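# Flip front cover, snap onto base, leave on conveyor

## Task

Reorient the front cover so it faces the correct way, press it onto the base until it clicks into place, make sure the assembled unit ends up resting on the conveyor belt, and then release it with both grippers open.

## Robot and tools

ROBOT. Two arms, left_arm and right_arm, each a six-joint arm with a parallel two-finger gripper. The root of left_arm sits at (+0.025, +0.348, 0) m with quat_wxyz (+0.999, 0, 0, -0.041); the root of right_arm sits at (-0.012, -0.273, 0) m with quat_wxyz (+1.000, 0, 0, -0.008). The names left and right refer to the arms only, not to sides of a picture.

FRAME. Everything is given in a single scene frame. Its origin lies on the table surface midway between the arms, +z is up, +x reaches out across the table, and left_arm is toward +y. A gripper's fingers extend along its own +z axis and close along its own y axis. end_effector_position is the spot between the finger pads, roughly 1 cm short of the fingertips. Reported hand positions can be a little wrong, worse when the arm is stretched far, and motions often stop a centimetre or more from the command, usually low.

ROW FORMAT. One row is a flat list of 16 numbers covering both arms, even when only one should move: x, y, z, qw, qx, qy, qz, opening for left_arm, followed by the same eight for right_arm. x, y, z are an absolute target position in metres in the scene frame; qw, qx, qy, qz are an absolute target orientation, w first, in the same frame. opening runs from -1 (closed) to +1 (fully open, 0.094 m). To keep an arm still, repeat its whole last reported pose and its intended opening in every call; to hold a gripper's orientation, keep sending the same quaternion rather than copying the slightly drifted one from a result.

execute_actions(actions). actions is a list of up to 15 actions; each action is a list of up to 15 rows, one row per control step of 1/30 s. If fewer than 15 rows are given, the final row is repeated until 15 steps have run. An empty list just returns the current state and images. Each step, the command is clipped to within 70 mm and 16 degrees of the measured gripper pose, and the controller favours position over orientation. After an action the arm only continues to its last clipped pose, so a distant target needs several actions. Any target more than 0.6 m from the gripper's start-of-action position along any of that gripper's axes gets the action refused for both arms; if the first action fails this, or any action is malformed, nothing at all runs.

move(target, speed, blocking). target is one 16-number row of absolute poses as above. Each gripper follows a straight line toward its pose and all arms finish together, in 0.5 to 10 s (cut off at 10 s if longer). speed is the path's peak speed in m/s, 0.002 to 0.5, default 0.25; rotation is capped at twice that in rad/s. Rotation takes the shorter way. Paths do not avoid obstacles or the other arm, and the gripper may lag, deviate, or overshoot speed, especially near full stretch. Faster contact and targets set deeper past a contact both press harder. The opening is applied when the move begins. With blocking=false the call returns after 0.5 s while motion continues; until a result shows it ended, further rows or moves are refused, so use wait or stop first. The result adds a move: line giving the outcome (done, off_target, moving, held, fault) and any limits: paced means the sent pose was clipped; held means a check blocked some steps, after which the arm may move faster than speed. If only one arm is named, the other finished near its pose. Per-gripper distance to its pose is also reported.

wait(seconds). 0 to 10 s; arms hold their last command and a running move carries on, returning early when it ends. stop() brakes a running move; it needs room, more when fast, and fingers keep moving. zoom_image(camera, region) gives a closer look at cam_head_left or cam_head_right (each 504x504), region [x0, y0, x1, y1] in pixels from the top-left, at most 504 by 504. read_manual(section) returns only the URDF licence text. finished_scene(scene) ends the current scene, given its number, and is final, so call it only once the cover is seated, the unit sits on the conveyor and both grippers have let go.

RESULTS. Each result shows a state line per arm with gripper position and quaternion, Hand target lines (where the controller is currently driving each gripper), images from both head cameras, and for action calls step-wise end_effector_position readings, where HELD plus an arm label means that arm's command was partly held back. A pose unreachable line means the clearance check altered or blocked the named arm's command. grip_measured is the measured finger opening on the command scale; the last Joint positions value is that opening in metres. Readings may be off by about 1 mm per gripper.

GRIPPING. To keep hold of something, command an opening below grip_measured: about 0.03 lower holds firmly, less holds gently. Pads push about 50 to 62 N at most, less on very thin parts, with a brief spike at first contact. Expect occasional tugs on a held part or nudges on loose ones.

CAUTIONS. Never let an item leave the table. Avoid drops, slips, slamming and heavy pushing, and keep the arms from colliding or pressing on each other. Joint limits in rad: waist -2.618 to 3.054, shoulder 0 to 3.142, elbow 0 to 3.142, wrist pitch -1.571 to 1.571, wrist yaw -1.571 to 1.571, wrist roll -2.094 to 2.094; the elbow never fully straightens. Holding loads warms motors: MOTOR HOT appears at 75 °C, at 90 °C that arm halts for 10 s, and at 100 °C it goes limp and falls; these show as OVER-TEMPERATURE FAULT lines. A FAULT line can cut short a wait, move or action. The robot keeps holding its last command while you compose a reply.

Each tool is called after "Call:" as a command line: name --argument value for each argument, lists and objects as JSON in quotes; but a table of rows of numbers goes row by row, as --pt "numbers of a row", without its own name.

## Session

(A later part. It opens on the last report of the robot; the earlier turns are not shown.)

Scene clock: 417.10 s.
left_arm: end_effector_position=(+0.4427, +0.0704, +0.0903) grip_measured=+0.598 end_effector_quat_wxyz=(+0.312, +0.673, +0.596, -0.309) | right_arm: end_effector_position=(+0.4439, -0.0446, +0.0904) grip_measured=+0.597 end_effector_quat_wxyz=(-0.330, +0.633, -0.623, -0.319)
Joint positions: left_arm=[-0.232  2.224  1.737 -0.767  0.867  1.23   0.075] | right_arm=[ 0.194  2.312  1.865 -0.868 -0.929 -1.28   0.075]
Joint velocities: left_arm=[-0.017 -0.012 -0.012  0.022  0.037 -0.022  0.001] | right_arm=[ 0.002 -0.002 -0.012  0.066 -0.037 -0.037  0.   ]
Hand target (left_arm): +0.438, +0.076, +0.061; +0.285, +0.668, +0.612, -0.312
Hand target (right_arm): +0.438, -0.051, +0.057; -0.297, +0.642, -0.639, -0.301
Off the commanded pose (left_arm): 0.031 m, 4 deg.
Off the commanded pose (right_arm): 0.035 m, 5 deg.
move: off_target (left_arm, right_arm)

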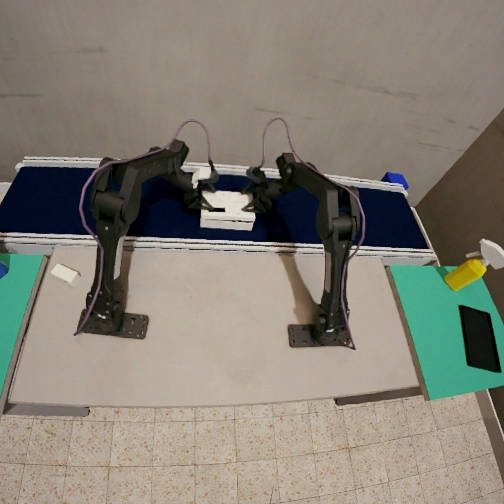

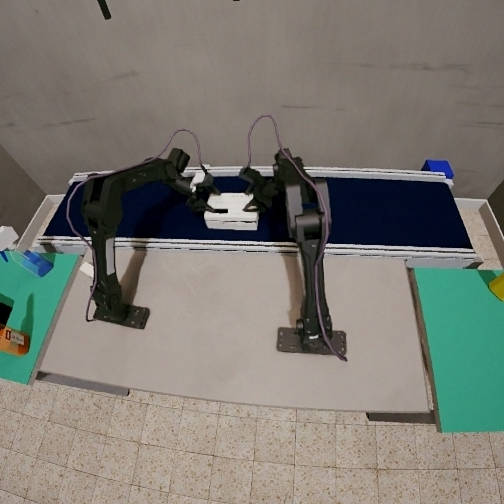

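Call:
move --target '[0.43,0.15,0.115,0.283,0.674,0.607,-0.315,0.6,0.432,-0.125,0.115,0.299,-0.641,0.641,0.299,0.6]' --speed 0.15

Call:
move --target '[0.43,0.14,0.062,0.283,0.674,0.607,-0.315,0.6,0.432,-0.115,0.058,0.299,-0.641,0.641,0.299,0.6]' --speed 0.1

Call:
move --target '[0.43,0.098,0.068,0.283,0.674,0.607,-0.315,0.6,0.432,-0.072,0.066,0.299,-0.641,0.641,0.299,0.6]' --speed 0.03

Call:
execute_actions --actions '[[[0.433,0.098,0.085,0.283,0.674,0.607,-0.315,0.6,0.436,-0.072,0.085,0.299,-0.641,0.641,0.299,0.6]],[[0.433,0.098,0.097,0.283,0.674,0.607,-0.315,0.6,0.436,-0.072,0.097,0.299,-0.641,0.641,0.299,0.6]],[[0.433,0.098,0.108,0.283,0.674,0.607,-0.315,0.6,0.436,-0.072,0.108,0.299,-0.641,0.641,0.299,0.6]]]'

Call:
zoom_image --camera "cam_head_left" --region '[180,170,280,245]'

Call:
zoom_image --camera "cam_head_right" --region '[180,170,280,245]'

Scene clock: 436.03 s.
left_arm: end_effector_position=(+0.4288, +0.1510, +0.1055) grip_measured=+0.599 end_effector_quat_wxyz=(+0.277, +0.668, +0.613, -0.318) | right_arm: end_effector_position=(+0.4293, -0.1262, +0.0989) grip_measured=+0.597 end_effector_quat_wxyz=(-0.288, +0.634, -0.649, -0.304)
Joint positions: left_arm=[-0.065  2.184  1.767 -1.111  0.871  1.489  0.075] | right_arm=[ 0.039  2.288  1.917 -1.191 -0.865 -1.52   0.075]
Joint velocities: left_arm=[ 0.002  0.007  0.007 -0.066 -0.037  0.081 -0.001] | right_arm=[ 0.002  0.002 -0.002 -0.037 -0.066 -0.037  0.   ]
Hand target (left_arm): +0.429, +0.150, +0.115; +0.283, +0.673, +0.606, -0.316
Hand target (right_arm): +0.432, -0.125, +0.115; -0.300, +0.640, -0.641, -0.298
Off the commanded pose (left_arm): 0.010 m, 1 deg.
Off the commanded pose (right_arm): 0.016 m, 2 deg.
move: off_target (right_arm)

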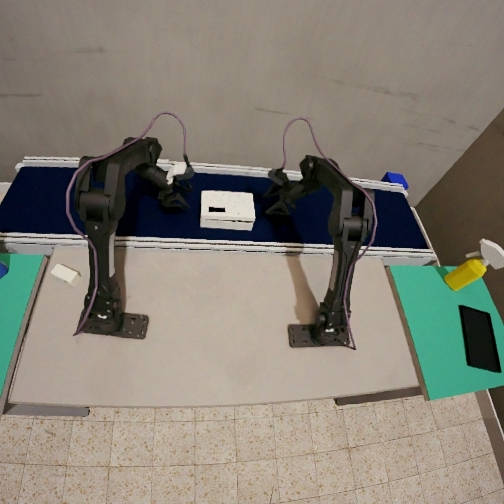

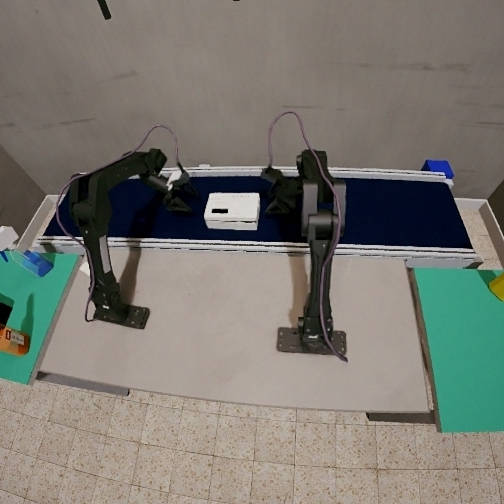

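Scene clock: 437.03 s.
left_arm: end_effector_position=(+0.4337, +0.1425, +0.0701) grip_measured=+0.598 end_effector_quat_wxyz=(+0.291, +0.679, +0.602, -0.305) | right_arm: end_effector_position=(+0.4363, -0.1190, +0.0683) grip_measured=+0.597 end_effector_quat_wxyz=(-0.305, +0.647, -0.638, -0.285)
Joint positions: left_arm=[-0.084  2.212  1.67  -0.93   0.865  1.478  0.075] | right_arm=[ 0.056  2.298  1.812 -1.007 -0.859 -1.507  0.075]
Joint velocities: left_arm=[-0.002 -0.007  0.022 -0.022 -0.022  0.051  0.   ] | right_arm=[-0.012  0.007 -0.007  0.007 -0.081 -0.022 -0.001]
Hand target (left_arm): +0.429, +0.140, +0.062; +0.282, +0.673, +0.606, -0.314
Hand target (right_arm): +0.431, -0.115, +0.058; -0.298, +0.641, -0.641, -0.299
Off the commanded pose (left_arm): 0.009 m, 2 deg.
Off the commanded pose (right_arm): 0.012 m, 2 deg.
move: off_target (right_arm)

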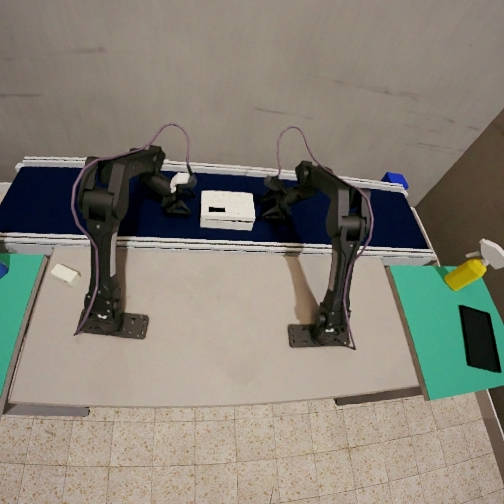

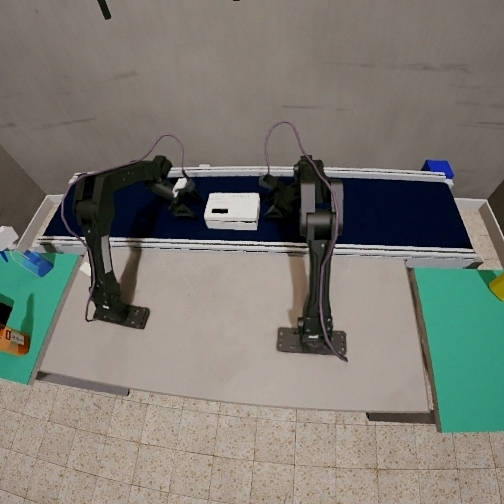

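Scene clock: 438.90 s.
left_arm: end_effector_position=(+0.4355, +0.1184, +0.0655) grip_measured=+0.599 end_effector_quat_wxyz=(+0.274, +0.668, +0.626, -0.296) | right_arm: end_effector_position=(+0.4393, -0.0943, +0.0632) grip_measured=+0.597 end_effector_quat_wxyz=(-0.285, +0.636, -0.661, -0.278)
Joint positions: left_arm=[-0.15   2.212  1.67  -0.854  0.815  1.327  0.075] | right_arm=[ 0.122  2.298  1.812 -0.939 -0.808 -1.364  0.075]
Joint velocities: left_arm=[-0.022  0.002 -0.017  0.037  0.066 -0.095 -0.002] | right_arm=[ 0.002  0.012 -0.002 -0.007  0.051  0.037 -0.001]
Hand target (left_arm): +0.430, +0.099, +0.068; +0.282, +0.674, +0.607, -0.314
Hand target (right_arm): +0.432, -0.073, +0.066; -0.297, +0.642, -0.641, -0.300
Off the commanded pose (left_arm): 0.021 m, 3 deg.
Off the commanded pose (right_arm): 0.024 m, 4 deg.
move: off_target (left_arm, right_arm)

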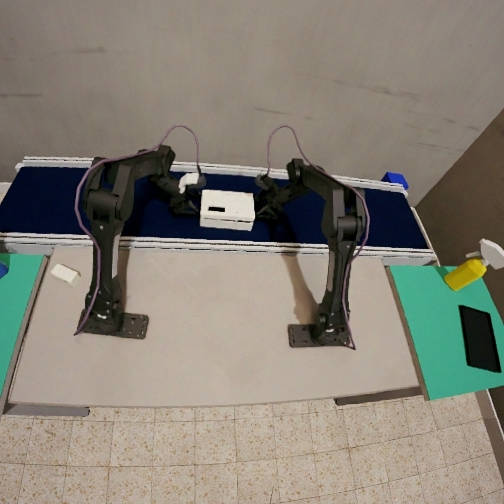

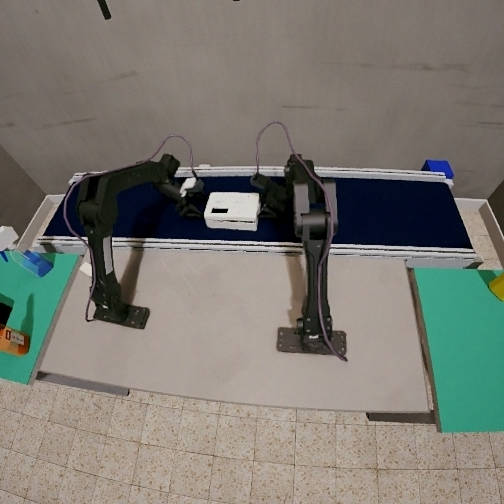

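Scene clock: 440.40 s.
left_arm: end_effector_position=(+0.4365, +0.1164, +0.0866) grip_measured=+0.599 end_effector_quat_wxyz=(+0.260, +0.669, +0.630, -0.296) | right_arm: end_effector_position=(+0.4379, -0.0930, +0.0792) grip_measured=+0.597 end_effector_quat_wxyz=(-0.271, +0.636, -0.666, -0.280)
Joint positions: left_arm=[-0.158  2.212  1.767 -0.973  0.799  1.324  0.075] | right_arm=[ 0.129  2.298  1.887 -1.037 -0.794 -1.361  0.075]
Joint velocities: left_arm=[-0.012 -0.002  0.002 -0.022 -0.022 -0.007  0.   ] | right_arm=[-0.012  0.002  0.007  0.022  0.007  0.007 -0.   ]
Hand target (left_arm): +0.433, +0.099, +0.108; +0.283, +0.673, +0.607, -0.314
Hand target (right_arm): +0.436, -0.073, +0.108; -0.299, +0.641, -0.641, -0.299
Off the commanded pose (left_arm): 0.028 m, 4 deg.
Off the commanded pose (right_arm): 0.036 m, 5 deg.
Step readings (end_effector_position; steps 1 to 15: 1st action; 16 to 30: 2nd action; 31 to 45: 3rd action):
0: left_arm (+0.4355, +0.1184, +0.0655) | right_arm (+0.4393, -0.0943, +0.0632)
1: left_arm (+0.4358, +0.1183, +0.0667) | right_arm (+0.4390, -0.0944, +0.0631)
2: left_arm (+0.4362, +0.1183, +0.0678) | right_arm (+0.4386, -0.0943, +0.0630)
4: left_arm (+0.4368, +0.1182, +0.0696) | right_arm (+0.4385, -0.0943, +0.0632)
8: left_arm (+0.4368, +0.1182, +0.0706) | right_arm (+0.4381, -0.0942, +0.0636)
15: left_arm (+0.4362, +0.1184, +0.0706) | right_arm (+0.4375, -0.0942, +0.0637)
16: left_arm (+0.4361, +0.1185, +0.0715) | right_arm (+0.4375, -0.0940, +0.0649)
17: left_arm (+0.4360, +0.1185, +0.0726) | right_arm (+0.4372, -0.0941, +0.0658)
19: left_arm (+0.4365, +0.1183, +0.0752) | right_arm (+0.4373, -0.0940, +0.0681)
23: left_arm (+0.4368, +0.1183, +0.0772) | right_arm (+0.4373, -0.0941, +0.0701)
30: left_arm (+0.4359, +0.1165, +0.0788) | right_arm (+0.4369, -0.0930, +0.0713)
31: left_arm (+0.4358, +0.1166, +0.0797) | right_arm (+0.4369, -0.0930, +0.0724)
32: left_arm (+0.4357, +0.1166, +0.0809) | right_arm (+0.4369, -0.0928, +0.0736)
34: left_arm (+0.4368, +0.1163, +0.0842) | right_arm (+0.4382, -0.0927, +0.0769)
38: left_arm (+0.4374, +0.1162, +0.0867) | right_arm (+0.4391, -0.0929, +0.0793)
45: end_effector_position above

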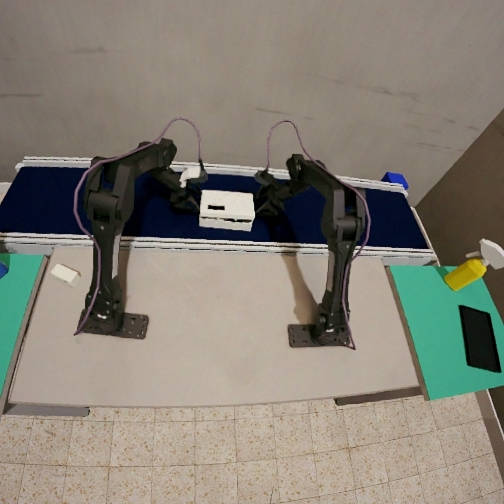

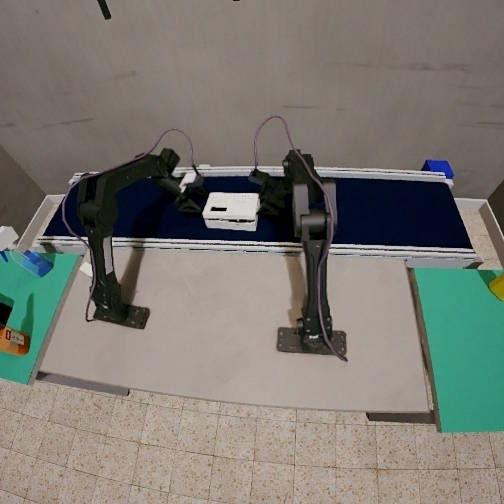

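Region (180, 170, 280, 245) of cam_head_left's 504x504 image, scaled by 5.040, with more detail than that image has; it fills the top 378 rows of this view, and the rest is white.

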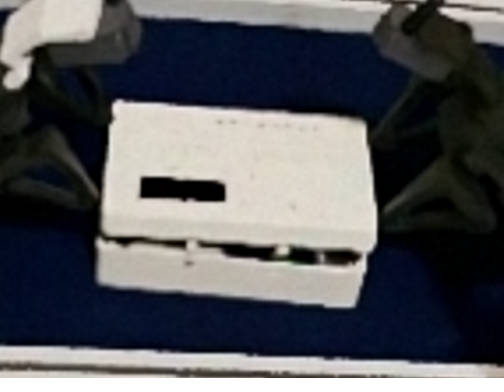

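Region (180, 170, 280, 245) of cam_head_right's 504x504 image, scaled by 5.040, with more detail than that image has; it fills the top 378 rows of this view, and the rest is white.

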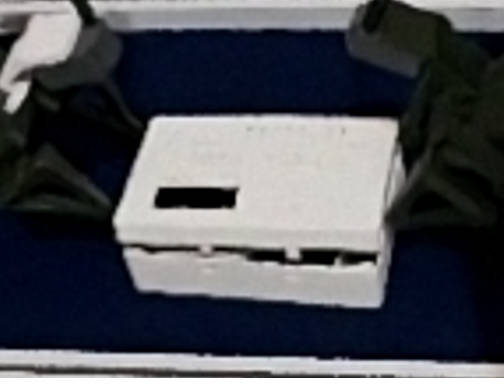

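Call:
execute_actions --actions '[[[0.422,0.098,0.112,0.283,0.674,0.607,-0.315,0.6,0.424,-0.072,0.11,0.299,-0.641,0.641,0.299,0.6]],[[0.41,0.098,0.112,0.283,0.674,0.607,-0.315,0.6,0.412,-0.072,0.11,0.299,-0.641,0.641,0.299,0.6]],[[0.398,0.098,0.112,0.283,0.674,0.607,-0.315,0.6,0.40,-0.072,0.11,0.299,-0.641,0.641,0.299,0.6]],[[0.388,0.098,0.105,0.283,0.674,0.607,-0.315,0.6,0.39,-0.072,0.10,0.299,-0.641,0.641,0.299,0.6]],[[0.388,0.098,0.09,0.283,0.674,0.607,-0.315,0.6,0.39,-0.072,0.085,0.299,-0.641,0.641,0.299,0.6]],[[0.388,0.098,0.078,0.283,0.674,0.607,-0.315,0.6,0.39,-0.072,0.073,0.299,-0.641,0.641,0.299,0.6]],[[0.388,0.125,0.078,0.283,0.674,0.607,-0.315,0.6,0.39,-0.10,0.073,0.299,-0.641,0.641,0.299,0.6]],[[0.388,0.16,0.085,0.283,0.674,0.607,-0.315,0.6,0.39,-0.135,0.08,0.299,-0.641,0.641,0.299,0.6]]]'

Call:
move --target '[0.30,0.17,0.11,0.632,0.670,0.316,0.224,0.1,0.36,-0.2,0.12,0,0,1,0,-0.4]' --speed 0.3

Call:
move --target '[0.305,0.13,0.082,0.632,0.670,0.316,0.224,0.1,0.36,-0.2,0.12,0,0,1,0,-0.4]' --speed 0.1

Call:
zoom_image --camera "cam_head_left" --region '[140,170,270,270]'

Call:
zoom_image --camera "cam_head_right" --region '[140,170,270,270]'

Scene clock: 461.80 s.
left_arm: end_effector_position=(+0.3926, +0.1645, +0.0778) grip_measured=+0.599 end_effector_quat_wxyz=(+0.280, +0.671, +0.616, -0.304) | right_arm: end_effector_position=(+0.3894, -0.1389, +0.0775) grip_measured=+0.597 end_effector_quat_wxyz=(-0.299, +0.638, -0.648, -0.290)
Joint positions: left_arm=[-0.051  2.048  1.452 -0.918  0.85   1.496  0.075] | right_arm=[ 0.011  2.121  1.559 -0.987 -0.86  -1.55   0.075]
Joint velocities: left_arm=[-0.012 -0.002 -0.007 -0.081  0.037  0.022 -0.001] | right_arm=[-0.017 -0.007 -0.012 -0.051 -0.037 -0.095  0.   ]
Hand target (left_arm): +0.388, +0.160, +0.085; +0.283, +0.673, +0.607, -0.315
Hand target (right_arm): +0.390, -0.135, +0.080; -0.300, +0.640, -0.641, -0.298
Off the commanded pose (left_arm): 0.010 m, 2 deg.
Off the commanded pose (right_arm): 0.005 m, 1 deg.
Step readings (end_effector_position; steps 1 to 15: 1st action; 16 to 30: 2nd action; 31 to 45: 3rd action; 46 to 60: 4th action; 61 to 75: 5th action; 76 to 90: 6th action; 91 to 105: 7th action; 106 to 120: 8th action):
0: left_arm (+0.4364, +0.1164, +0.0865) | right_arm (+0.4376, -0.0929, +0.0792)
1: left_arm (+0.4359, +0.1162, +0.0875) | right_arm (+0.4372, -0.0928, +0.0800)
2: left_arm (+0.4346, +0.1162, +0.0886) | right_arm (+0.4357, -0.0927, +0.0807)
4: left_arm (+0.4327, +0.1156, +0.0929) | right_arm (+0.4345, -0.0929, +0.0846)
8: left_arm (+0.4330, +0.1153, +0.1008) | right_arm (+0.4351, -0.0933, +0.0924)
15: left_arm (+0.4331, +0.1153, +0.1016) | right_arm (+0.4351, -0.0933, +0.0933)
16: left_arm (+0.4319, +0.1153, +0.1011) | right_arm (+0.4341, -0.0935, +0.0927)
17: left_arm (+0.4282, +0.1154, +0.0999) | right_arm (+0.4303, -0.0934, +0.0920)
19: left_arm (+0.4206, +0.1148, +0.0985) | right_arm (+0.4230, -0.0931, +0.0905)
23: left_arm (+0.4171, +0.1143, +0.0982) | right_arm (+0.4201, -0.0934, +0.0904)
30: left_arm (+0.4172, +0.1143, +0.0989) | right_arm (+0.4202, -0.0934, +0.0909)
31: left_arm (+0.4165, +0.1145, +0.0986) | right_arm (+0.4193, -0.0935, +0.0905)
32: left_arm (+0.4133, +0.1144, +0.0984) | right_arm (+0.4157, -0.0930, +0.0903)
34: left_arm (+0.4055, +0.1111, +0.0995) | right_arm (+0.4075, -0.0885, +0.0923)
38: left_arm (+0.4007, +0.1021, +0.1039) | right_arm (+0.4020, -0.0773, +0.0989)
45: left_arm (+0.4030, +0.1001, +0.1057) | right_arm (+0.4041, -0.0744, +0.1024)
46: left_arm (+0.4028, +0.1001, +0.1051) | right_arm (+0.4037, -0.0743, +0.1013)
47: left_arm (+0.3999, +0.1009, +0.1036) | right_arm (+0.4005, -0.0747, +0.0994)
49: left_arm (+0.3934, +0.1028, +0.1000) | right_arm (+0.3930, -0.0758, +0.0945)
53: left_arm (+0.3908, +0.1033, +0.0965) | right_arm (+0.3900, -0.0763, +0.0894)
60: left_arm (+0.3932, +0.1025, +0.0970) | right_arm (+0.3931, -0.0758, +0.0898)
61: left_arm (+0.3936, +0.1023, +0.0959) | right_arm (+0.3935, -0.0757, +0.0888)
62: left_arm (+0.3938, +0.1022, +0.0945) | right_arm (+0.3937, -0.0755, +0.0875)
64: left_arm (+0.3920, +0.1027, +0.0904) | right_arm (+0.3922, -0.0757, +0.0837)
68: left_arm (+0.3912, +0.1029, +0.0881) | right_arm (+0.3927, -0.0754, +0.0826)
75: left_arm (+0.3934, +0.1023, +0.0885) | right_arm (+0.3946, -0.0751, +0.0829)
76: left_arm (+0.3938, +0.1021, +0.0878) | right_arm (+0.3948, -0.0750, +0.0820)
77: left_arm (+0.3940, +0.1020, +0.0869) | right_arm (+0.3945, -0.0743, +0.0818)
79: left_arm (+0.3931, +0.1023, +0.0842) | right_arm (+0.3940, -0.0732, +0.0818)
83: left_arm (+0.3926, +0.1024, +0.0826) | right_arm (+0.3940, -0.0724, +0.0819)
90: left_arm (+0.3943, +0.1019, +0.0830) | right_arm (+0.3940, -0.0721, +0.0820)
91: left_arm (+0.3945, +0.1033, +0.0829) | right_arm (+0.3944, -0.0739, +0.0822)
92: left_arm (+0.3948, +0.1062, +0.0826) | right_arm (+0.3949, -0.0767, +0.0825)
94: left_arm (+0.3970, +0.1157, +0.0808) | right_arm (+0.3975, -0.0860, +0.0824)
98: left_arm (+0.4000, +0.1266, +0.0797) | right_arm (+0.4017, -0.1005, +0.0804)
105: left_arm (+0.3981, +0.1268, +0.0794) | right_arm (+0.4003, -0.1014, +0.0795)
106: left_arm (+0.3977, +0.1294, +0.0796) | right_arm (+0.3994, -0.1040, +0.0795)
107: left_arm (+0.3968, +0.1340, +0.0796) | right_arm (+0.3977, -0.1085, +0.0793)
109: left_arm (+0.3985, +0.1481, +0.0790) | right_arm (+0.3970, -0.1224, +0.0787)
113: left_arm (+0.3989, +0.1645, +0.0782) | right_arm (+0.3953, -0.1397, +0.0777)
120: end_effector_position above

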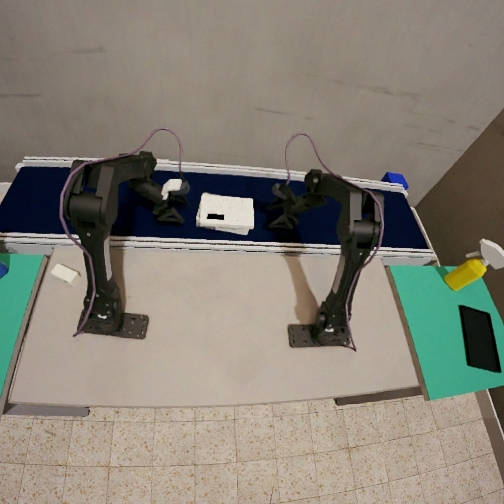

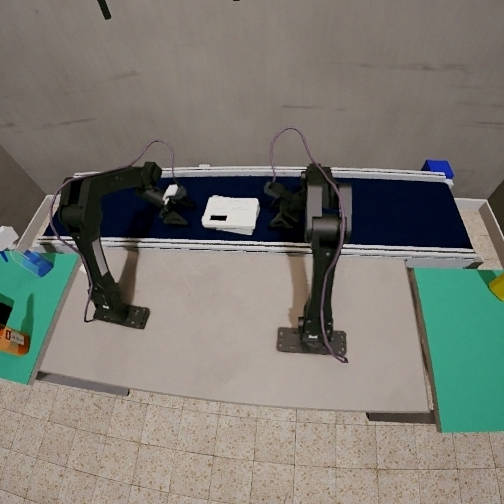

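Scene clock: 465.67 s.
left_arm: end_effector_position=(+0.3051, +0.1682, +0.1242) grip_measured=+0.102 end_effector_quat_wxyz=(+0.640, +0.664, +0.307, +0.236) | right_arm: end_effector_position=(+0.3561, -0.2019, +0.1178) grip_measured=-0.397 end_effector_quat_wxyz=(+0.004, +0.002, +1.000, +0.003)
Joint positions: left_arm=[-0.262  1.561  0.054  1.431  0.439  1.523  0.052] | right_arm=[ 0.202  1.965  1.74  -1.338 -0.005  0.19   0.028]
Joint velocities: left_arm=[ 0.002  0.002 -0.002  0.022 -0.066 -0.037  0.   ] | right_arm=[-0.017 -0.002  0.002 -0.022  0.081 -0.007  0.   ]
Hand target (left_arm): +0.300, +0.169, +0.112; +0.629, +0.672, +0.318, +0.227
Hand target (right_arm): +0.360, -0.200, +0.119; +0.004, +0.002, +1.000, -0.001
Off the commanded pose (left_arm): 0.015 m, 2 deg.
Off the commanded pose (right_arm): 0.005 m, 1 deg.
move: off_target (left_arm)

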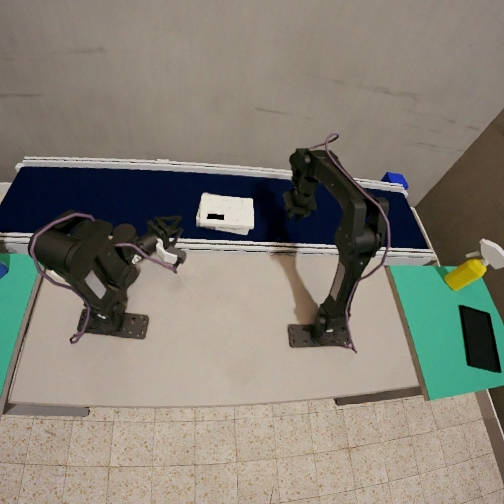

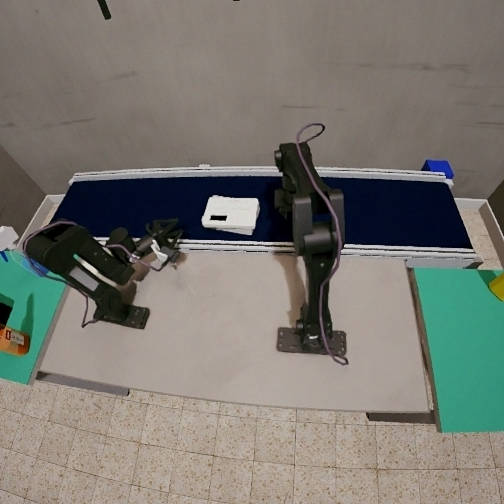

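Scene clock: 466.73 s.
left_arm: end_effector_position=(+0.3002, +0.1337, +0.0832) grip_measured=+0.102 end_effector_quat_wxyz=(+0.612, +0.691, +0.318, +0.217) | right_arm: end_effector_position=(+0.3532, -0.2025, +0.1178) grip_measured=-0.397 end_effector_quat_wxyz=(-0.002, +0.002, +1.000, +0.002)
Joint positions: left_arm=[-0.448  1.828  0.093  1.573  0.265  1.523  0.052] | right_arm=[ 0.202  1.965  1.74  -1.349 -0.005  0.19   0.028]
Joint velocities: left_arm=[ 0.002 -0.007  0.007  0.007 -0.066  0.022 -0.   ] | right_arm=[-0.002  0.002 -0.017  0.007 -0.022 -0.022  0.   ]
Hand target (left_arm): +0.305, +0.130, +0.082; +0.613, +0.688, +0.322, +0.216
Hand target (right_arm): +0.360, -0.200, +0.120; +0.000, +0.000, +1.000, +0.000
Off the commanded pose (left_arm): 0.006 m, 3 deg.
Off the commanded pose (right_arm): 0.008 m, 0 deg.
joint sent to its limit (left arm) — the command would take joint 4 (wrist pitch) past its upper limit, so that joint was sent only as far as its limit.
move: off_target (left_arm)

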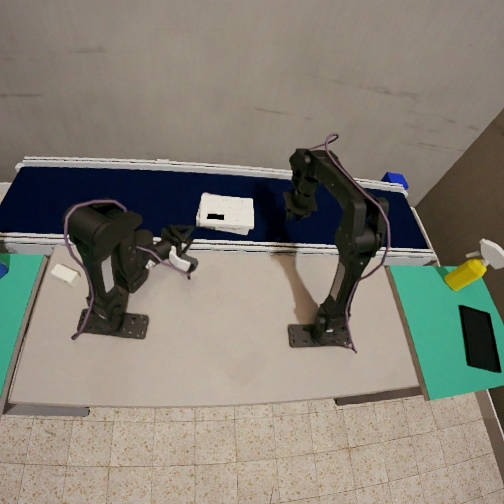

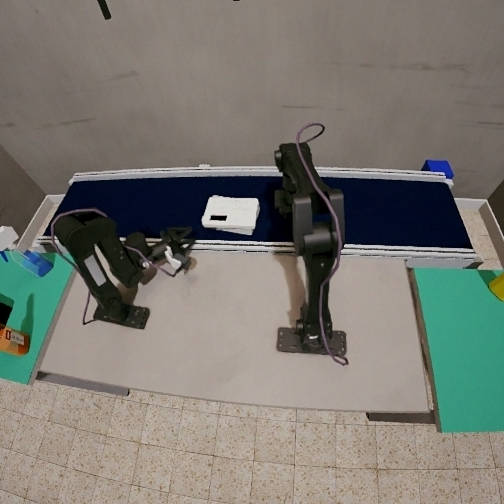

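Region (140, 170, 270, 270) of cam_head_left's 504x504 image, scaled by 3.877, with more detail than that image has; it fills the top 388 rows of this view, and the rest is white.

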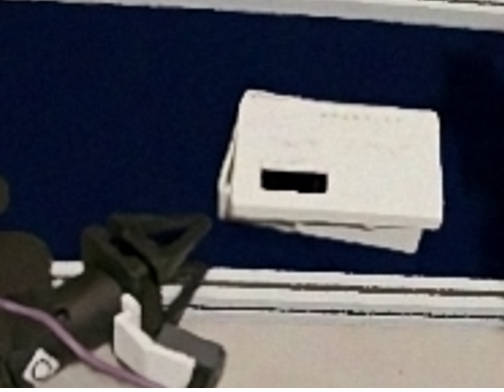

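Region (140, 170, 270, 270) of cam_head_right's 504x504 image, scaled by 3.877, with more detail than that image has; it fills the top 388 rows of this view, and the rest is white.

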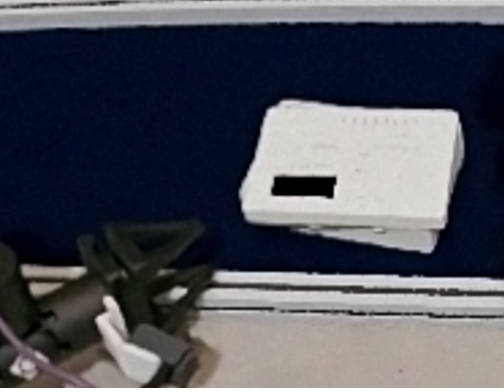

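Call:
move --target '[0.33,0.125,0.068,0.625,0.68,0.295,0.245,0.0,0.36,-0.2,0.12,0,0,1,0,-0.4]' --speed 0.08

Call:
move --target '[0.372,0.084,0.066,0.625,0.68,0.295,0.245,0.0,0.36,-0.2,0.12,0,0,1,0,-0.4]' --speed 0.06

Call:
move --target '[0.372,0.084,0.066,0.625,0.68,0.295,0.245,-0.72,0.36,-0.2,0.12,0,0,1,0,-0.4]'

Call:
move --target '[0.372,0.084,0.15,0.653,0.653,0.271,0.271,-0.72,0.36,-0.2,0.12,0,0,1,0,-0.4]' --speed 0.08

Call:
move --target '[0.40,0.33,0.17,0.56,0.56,0.43,0.43,-0.72,0.36,-0.2,0.12,0,0,1,0,-0.4]' --speed 0.15

Call:
zoom_image --camera "cam_head_left" --region '[180,170,280,245]'

Scene clock: 478.67 s.
left_arm: end_effector_position=(+0.3226, +0.1269, +0.0719) grip_measured=+0.002 end_effector_quat_wxyz=(+0.603, +0.700, +0.304, +0.232) | right_arm: end_effector_position=(+0.3532, -0.2025, +0.1178) grip_measured=-0.397 end_effector_quat_wxyz=(-0.002, +0.002, +1.000, +0.002)
Joint positions: left_arm=[-0.426  1.935  0.184  1.578  0.281  1.577  0.047] | right_arm=[ 0.202  1.965  1.74  -1.349 -0.005  0.19   0.028]
Joint velocities: left_arm=[-0.017  0.002  0.002 -0.022 -0.007 -0.037 -0.   ] | right_arm=[-0.007  0.007 -0.012  0.007 -0.066 -0.066  0.   ]
Hand target (left_arm): +0.330, +0.125, +0.068; +0.601, +0.702, +0.303, +0.233
Hand target (right_arm): +0.360, -0.200, +0.120; +0.001, -0.000, +1.000, +0.000
Off the commanded pose (left_arm): 0.009 m, 4 deg.
Off the commanded pose (right_arm): 0.008 m, 0 deg.
joint sent to its limit (left arm) — the command would take joint 4 (wrist pitch) past its upper limit, so that joint was sent only as far as its limit.
move: off_target (left_arm)

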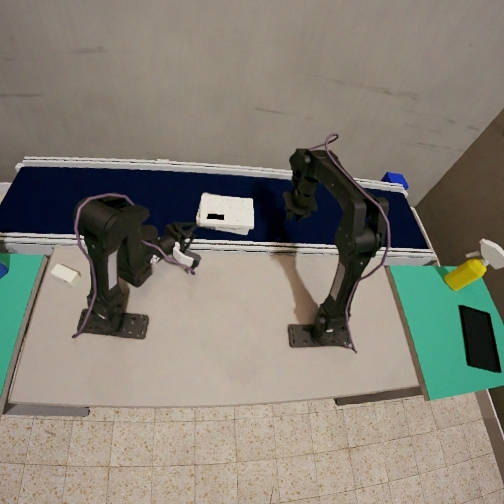

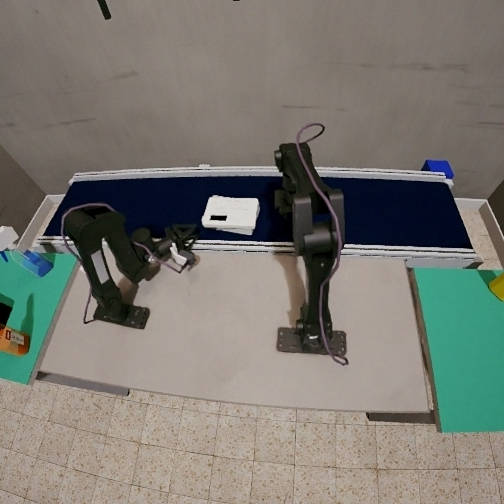

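Scene clock: 480.07 s.
left_arm: end_effector_position=(+0.3703, +0.0876, +0.0776) grip_measured=+0.002 end_effector_quat_wxyz=(+0.629, +0.678, +0.286, +0.251) | right_arm: end_effector_position=(+0.3532, -0.2025, +0.1178) grip_measured=-0.397 end_effector_quat_wxyz=(-0.002, +0.002, +1.000, +0.002)
Joint positions: left_arm=[-0.468  2.089  0.424  1.578  0.241  1.573  0.047] | right_arm=[ 0.202  1.965  1.74  -1.349 -0.005  0.19   0.028]
Joint velocities: left_arm=[ 0.007  0.002 -0.002 -0.051  0.051  0.007  0.   ] | right_arm=[ 0.002 -0.012 -0.002 -0.066 -0.022 -0.007  0.   ]
Hand target (left_arm): +0.372, +0.085, +0.065; +0.621, +0.683, +0.296, +0.244
Hand target (right_arm): +0.360, -0.200, +0.120; +0.001, -0.000, +1.000, +0.000
Off the commanded pose (left_arm): 0.012 m, 1 deg.
Off the commanded pose (right_arm): 0.008 m, 0 deg.
joint sent to its limit (left arm) — the command would take joint 4 (wrist pitch) past its upper limit, so that joint was sent only as far as its limit.
move: off_target (left_arm)

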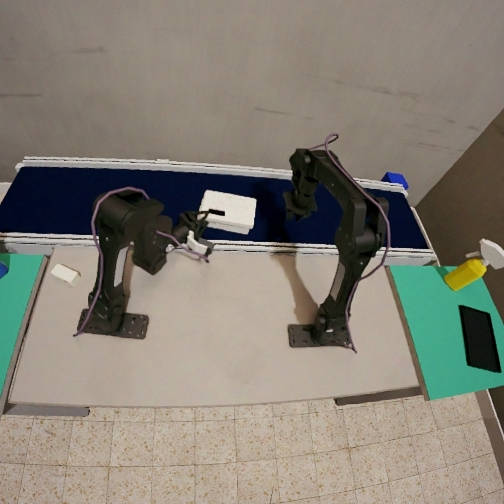

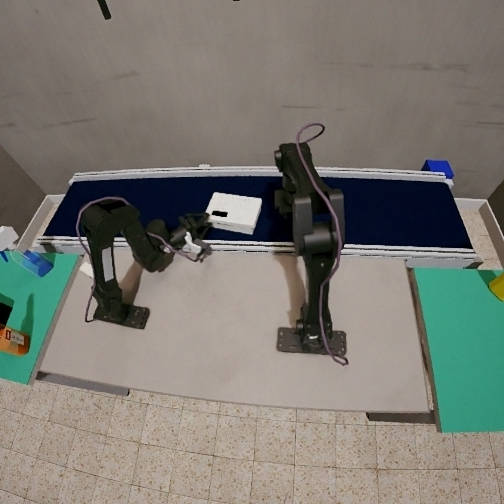

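Scene clock: 480.77 s.
left_arm: end_effector_position=(+0.3703, +0.0874, +0.0776) grip_measured=-0.718 end_effector_quat_wxyz=(+0.628, +0.678, +0.286, +0.252) | right_arm: end_effector_position=(+0.3532, -0.2025, +0.1178) grip_measured=-0.397 end_effector_quat_wxyz=(-0.002, +0.002, +1.000, +0.002)
Joint positions: left_arm=[-0.469  2.089  0.424  1.578  0.238  1.573  0.013] | right_arm=[ 0.202  1.965  1.74  -1.349 -0.005  0.19   0.028]
Joint velocities: left_arm=[-0.002  0.007 -0.017  0.022 -0.051 -0.022 -0.   ] | right_arm=[ 0.002 -0.012 -0.017 -0.037 -0.007 -0.037 -0.001]
Hand target (left_arm): +0.372, +0.084, +0.066; +0.622, +0.683, +0.296, +0.244
Hand target (right_arm): +0.360, -0.200, +0.120; +0.001, -0.000, +1.000, +0.000
Off the commanded pose (left_arm): 0.012 m, 1 deg.
Off the commanded pose (right_arm): 0.008 m, 0 deg.
joint sent to its limit (left arm) — the command would take joint 4 (wrist pitch) past its upper limit, so that joint was sent only as far as its limit.
move: off_target (left_arm)

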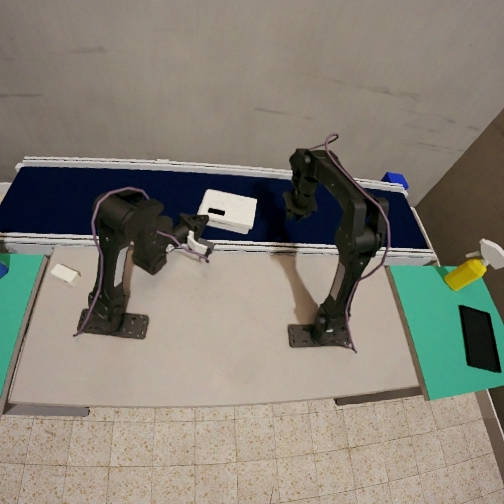

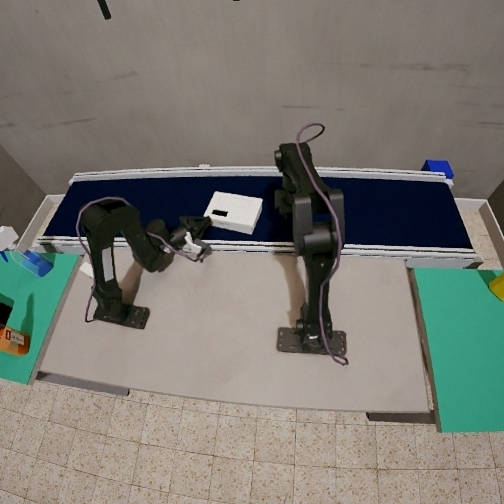

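Scene clock: 482.23 s.
left_arm: end_effector_position=(+0.3700, +0.0866, +0.1424) grip_measured=-0.718 end_effector_quat_wxyz=(+0.651, +0.656, +0.271, +0.269) | right_arm: end_effector_position=(+0.3532, -0.2025, +0.1178) grip_measured=-0.397 end_effector_quat_wxyz=(-0.002, +0.002, +1.000, +0.002)
Joint positions: left_arm=[-0.474  1.815  0.424  1.382  0.231  1.573  0.013] | right_arm=[ 0.202  1.965  1.74  -1.349 -0.005  0.19   0.028]
Joint velocities: left_arm=[ 0.002 -0.027  0.002 -0.022 -0.022  0.007 -0.   ] | right_arm=[-0.007 -0.002  0.012  0.007 -0.007  0.007  0.001]
Hand target (left_arm): +0.373, +0.084, +0.150; +0.653, +0.653, +0.271, +0.271
Hand target (right_arm): +0.360, -0.200, +0.120; +0.001, -0.000, +1.000, +0.000
Off the commanded pose (left_arm): 0.008 m, 1 deg.
Off the commanded pose (right_arm): 0.008 m, 0 deg.
move: done

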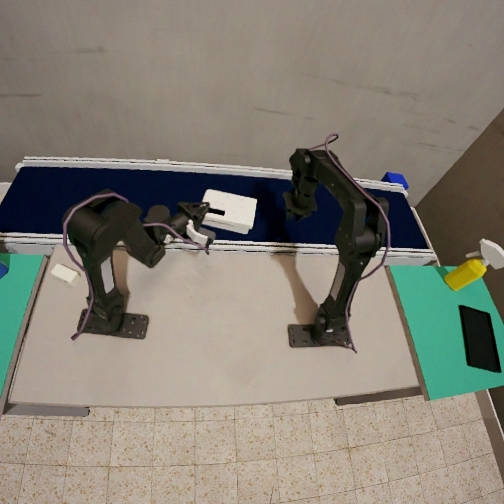

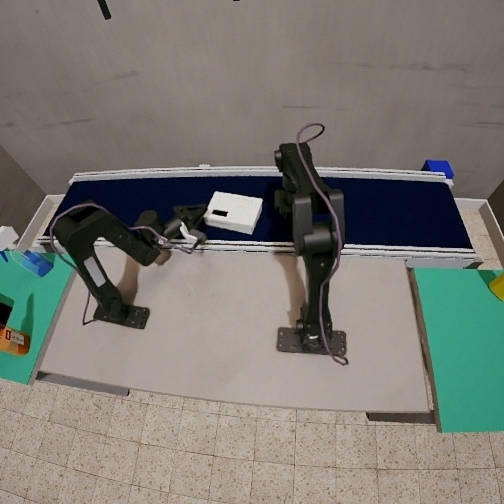

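Scene clock: 484.47 s.
left_arm: end_effector_position=(+0.4007, +0.3309, +0.1710) grip_measured=-0.718 end_effector_quat_wxyz=(+0.560, +0.559, +0.430, +0.435) | right_arm: end_effector_position=(+0.3532, -0.2025, +0.1178) grip_measured=-0.397 end_effector_quat_wxyz=(-0.002, +0.002, +1.000, +0.002)
Joint positions: left_arm=[0.214 1.488 0.247 1.248 0.386 1.573 0.013] | right_arm=[ 0.202  1.965  1.74  -1.349 -0.005  0.19   0.028]
Joint velocities: left_arm=[ 0.007  0.007  0.012 -0.022 -0.037  0.007 -0.001] | right_arm=[ 0.007 -0.002 -0.007 -0.037  0.007 -0.051 -0.001]
Hand target (left_arm): +0.398, +0.331, +0.171; +0.561, +0.560, +0.433, +0.429
Hand target (right_arm): +0.360, -0.200, +0.120; +0.001, -0.000, +1.000, +0.000
Off the commanded pose (left_arm): 0.001 m, 1 deg.
Off the commanded pose (right_arm): 0.008 m, 0 deg.
move: done

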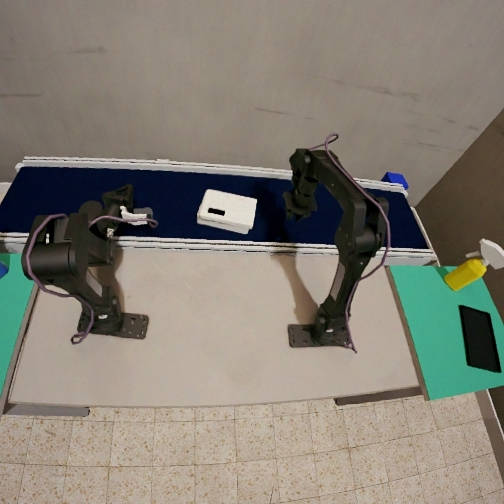

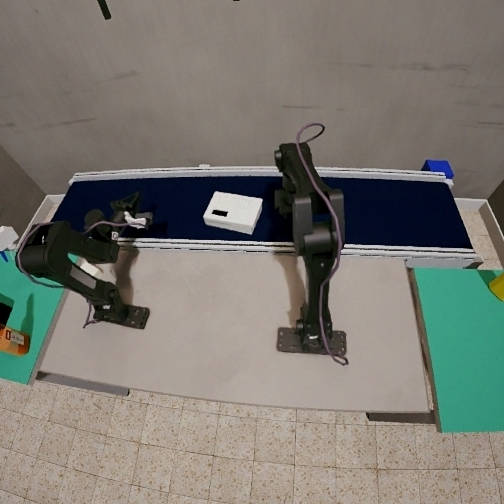

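Region (180, 170, 280, 245) of cam_head_left's 504x504 image, scaled by 5.040, with more detail than that image has; it fills the top 378 rows of this view, and the rest is white.

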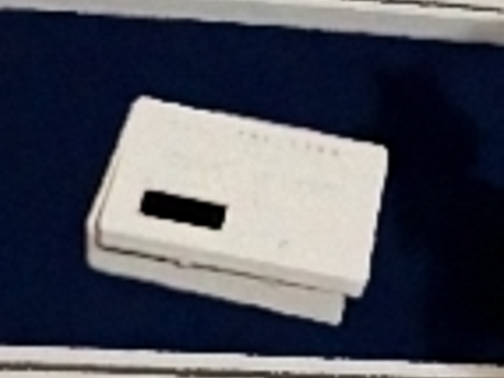

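Call:
move --target '[0.43,0.08,0.105,0,0.3,0.954,0,-1,0.36,-0.2,0.12,0,0,1,0,-0.4]' --speed 0.3

Call:
move --target '[0.43,0.08,0.07,0,0.3,0.954,0,-1,0.36,-0.2,0.12,0,0,1,0,-0.4]' --speed 0.04

Call:
move --target '[0.385,0.082,0.072,0,0.3,0.954,0,-1,0.36,-0.2,0.12,0,0,1,0,-0.4]' --speed 0.04

Call:
move --target '[0.36,0.16,0.13,0,0.3,0.954,0,-1,0.36,-0.2,0.12,0,0,1,0,-0.4]' --speed 0.15

Call:
zoom_image --camera "cam_head_right" --region '[140,170,270,270]'

Scene clock: 501.77 s.
left_arm: end_effector_position=(+0.4305, +0.0787, +0.1027) grip_measured=-0.982 end_effector_quat_wxyz=(+0.032, +0.314, +0.949, -0.002) | right_arm: end_effector_position=(+0.3532, -0.2025, +0.1178) grip_measured=-0.397 end_effector_quat_wxyz=(-0.002, +0.002, +1.000, +0.002)
Joint positions: left_arm=[-0.511  2.483  2.527 -1.552 -0.013  0.046  0.001] | right_arm=[ 0.202  1.965  1.74  -1.349 -0.005  0.19   0.028]
Joint velocities: left_arm=[ 0.002 -0.012  0.022  0.051 -0.037  0.051 -0.001] | right_arm=[-0.012 -0.012  0.002  0.081 -0.022  0.007  0.   ]
Hand target (left_arm): +0.431, +0.080, +0.102; +0.027, +0.305, +0.952, -0.008
Hand target (right_arm): +0.360, -0.200, +0.120; +0.001, -0.000, +1.000, +0.000
Off the commanded pose (left_arm): 0.003 m, 4 deg.
Off the commanded pose (right_arm): 0.008 m, 0 deg.
joint sent to its limit (left arm) — the command would take joint 4 (wrist pitch) past its lower limit, so that joint was sent only as far as its limit.
move: off_target (left_arm)

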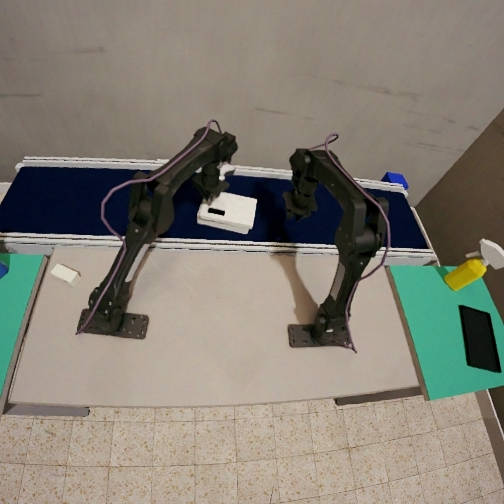

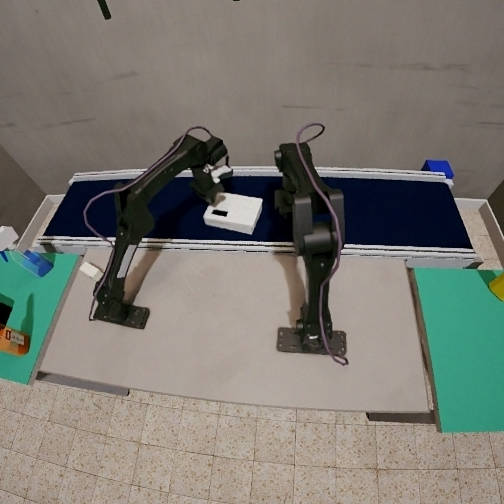

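Scene clock: 502.93 s.
left_arm: end_effector_position=(+0.4299, +0.0787, +0.0823) grip_measured=-0.982 end_effector_quat_wxyz=(+0.012, +0.309, +0.951, +0.003) | right_arm: end_effector_position=(+0.3532, -0.2025, +0.1178) grip_measured=-0.397 end_effector_quat_wxyz=(-0.002, +0.002, +1.000, +0.002)
Joint positions: left_arm=[-0.511  2.527  2.527 -1.549 -0.012  0.034  0.001] | right_arm=[ 0.202  1.965  1.74  -1.349 -0.005  0.19   0.028]
Joint velocities: left_arm=[ 0.007 -0.012 -0.002 -0.007  0.007 -0.051  0.   ] | right_arm=[-0.002  0.002 -0.012 -0.007  0.022  0.007 -0.001]
Hand target (left_arm): +0.429, +0.080, +0.070; -0.000, +0.300, +0.954, -0.000
Hand target (right_arm): +0.360, -0.200, +0.120; +0.001, -0.000, +1.000, +0.000
Off the commanded pose (left_arm): 0.012 m, 2 deg.
Off the commanded pose (right_arm): 0.008 m, 0 deg.
move: off_target (left_arm)

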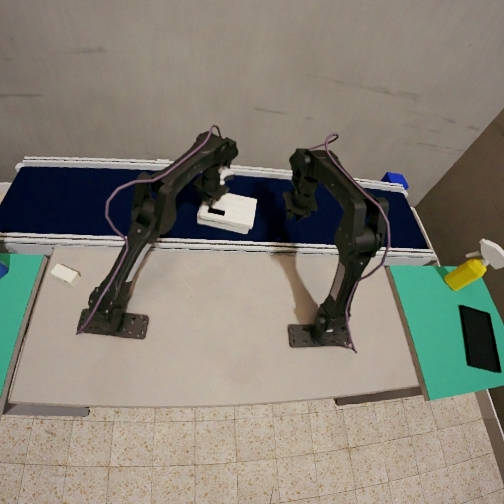

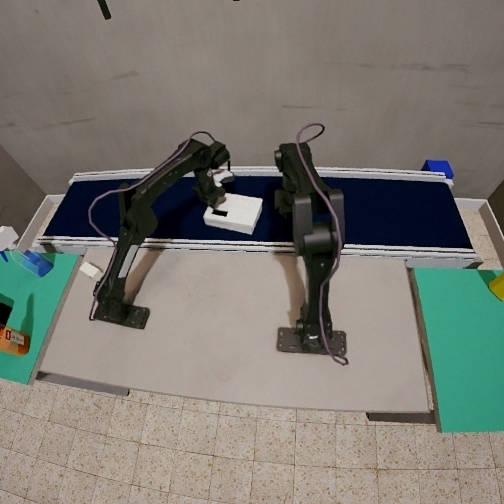

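Scene clock: 504.37 s.
left_arm: end_effector_position=(+0.3923, +0.0834, +0.0773) grip_measured=-0.982 end_effector_quat_wxyz=(+0.009, +0.302, +0.953, +0.002) | right_arm: end_effector_position=(+0.3532, -0.2025, +0.1178) grip_measured=-0.397 end_effector_quat_wxyz=(-0.002, +0.002, +1.000, +0.002)
Joint positions: left_arm=[-0.548  2.305  2.109 -1.36  -0.01  -0.017  0.001] | right_arm=[ 0.202  1.965  1.74  -1.349 -0.005  0.19   0.028]
Joint velocities: left_arm=[-0.012 -0.007 -0.007  0.051 -0.007  0.037 -0.   ] | right_arm=[ 0.007 -0.007  0.012 -0.022 -0.037  0.022 -0.   ]
Hand target (left_arm): +0.385, +0.082, +0.073; -0.000, +0.300, +0.954, +0.000
Hand target (right_arm): +0.360, -0.200, +0.120; +0.001, -0.000, +1.000, +0.000
Off the commanded pose (left_arm): 0.009 m, 1 deg.
Off the commanded pose (right_arm): 0.008 m, 0 deg.
move: done

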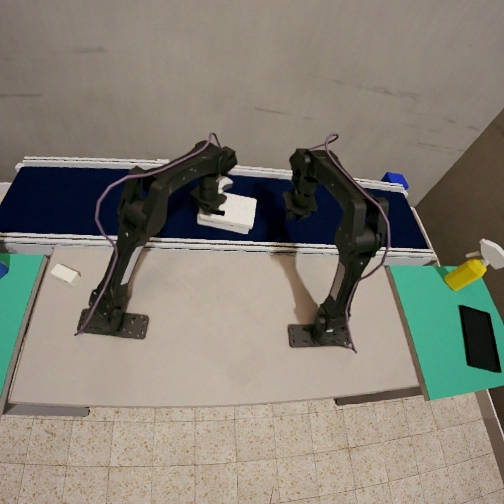

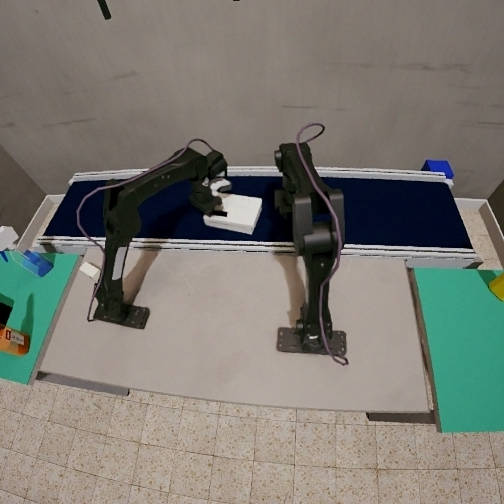

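Scene clock: 505.53 s.
left_arm: end_effector_position=(+0.3671, +0.1566, +0.1295) grip_measured=-0.982 end_effector_quat_wxyz=(+0.008, +0.295, +0.955, +0.003) | right_arm: end_effector_position=(+0.3532, -0.2025, +0.1178) grip_measured=-0.397 end_effector_quat_wxyz=(-0.002, +0.002, +1.000, +0.002)
Joint positions: left_arm=[-0.435  2.029  1.879 -1.406 -0.01   0.082  0.001] | right_arm=[ 0.202  1.965  1.74  -1.349 -0.005  0.19   0.028]
Joint velocities: left_arm=[ 0.002  0.002 -0.002  0.022 -0.007  0.066 -0.   ] | right_arm=[-0.012 -0.012  0.002  0.037  0.066 -0.037  0.002]
Hand target (left_arm): +0.360, +0.159, +0.131; -0.000, +0.300, +0.954, -0.000
Hand target (right_arm): +0.360, -0.200, +0.120; +0.001, -0.000, +1.000, +0.000
Off the commanded pose (left_arm): 0.008 m, 1 deg.
Off the commanded pose (right_arm): 0.008 m, 0 deg.
move: done

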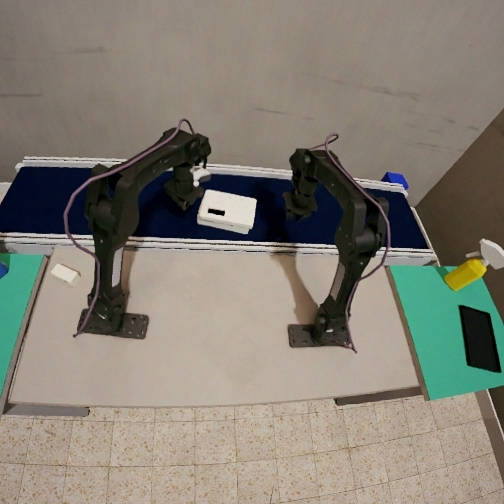

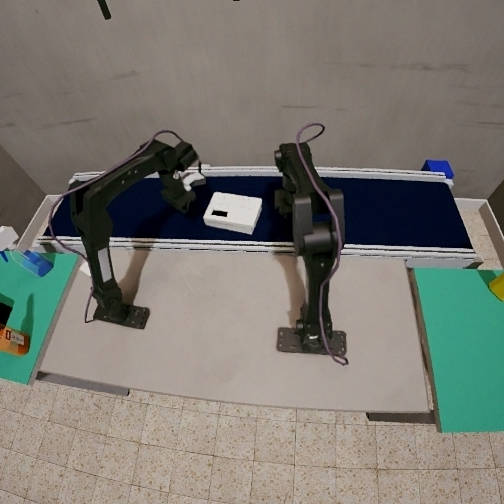

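Region (140, 170, 270, 270) of cam_head_right's 504x504 image, scaled by 3.877, with more detail than that image has; it fills the top 388 rows of this view, and the rest is white.

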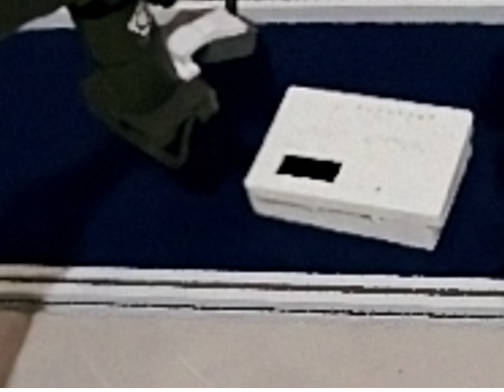

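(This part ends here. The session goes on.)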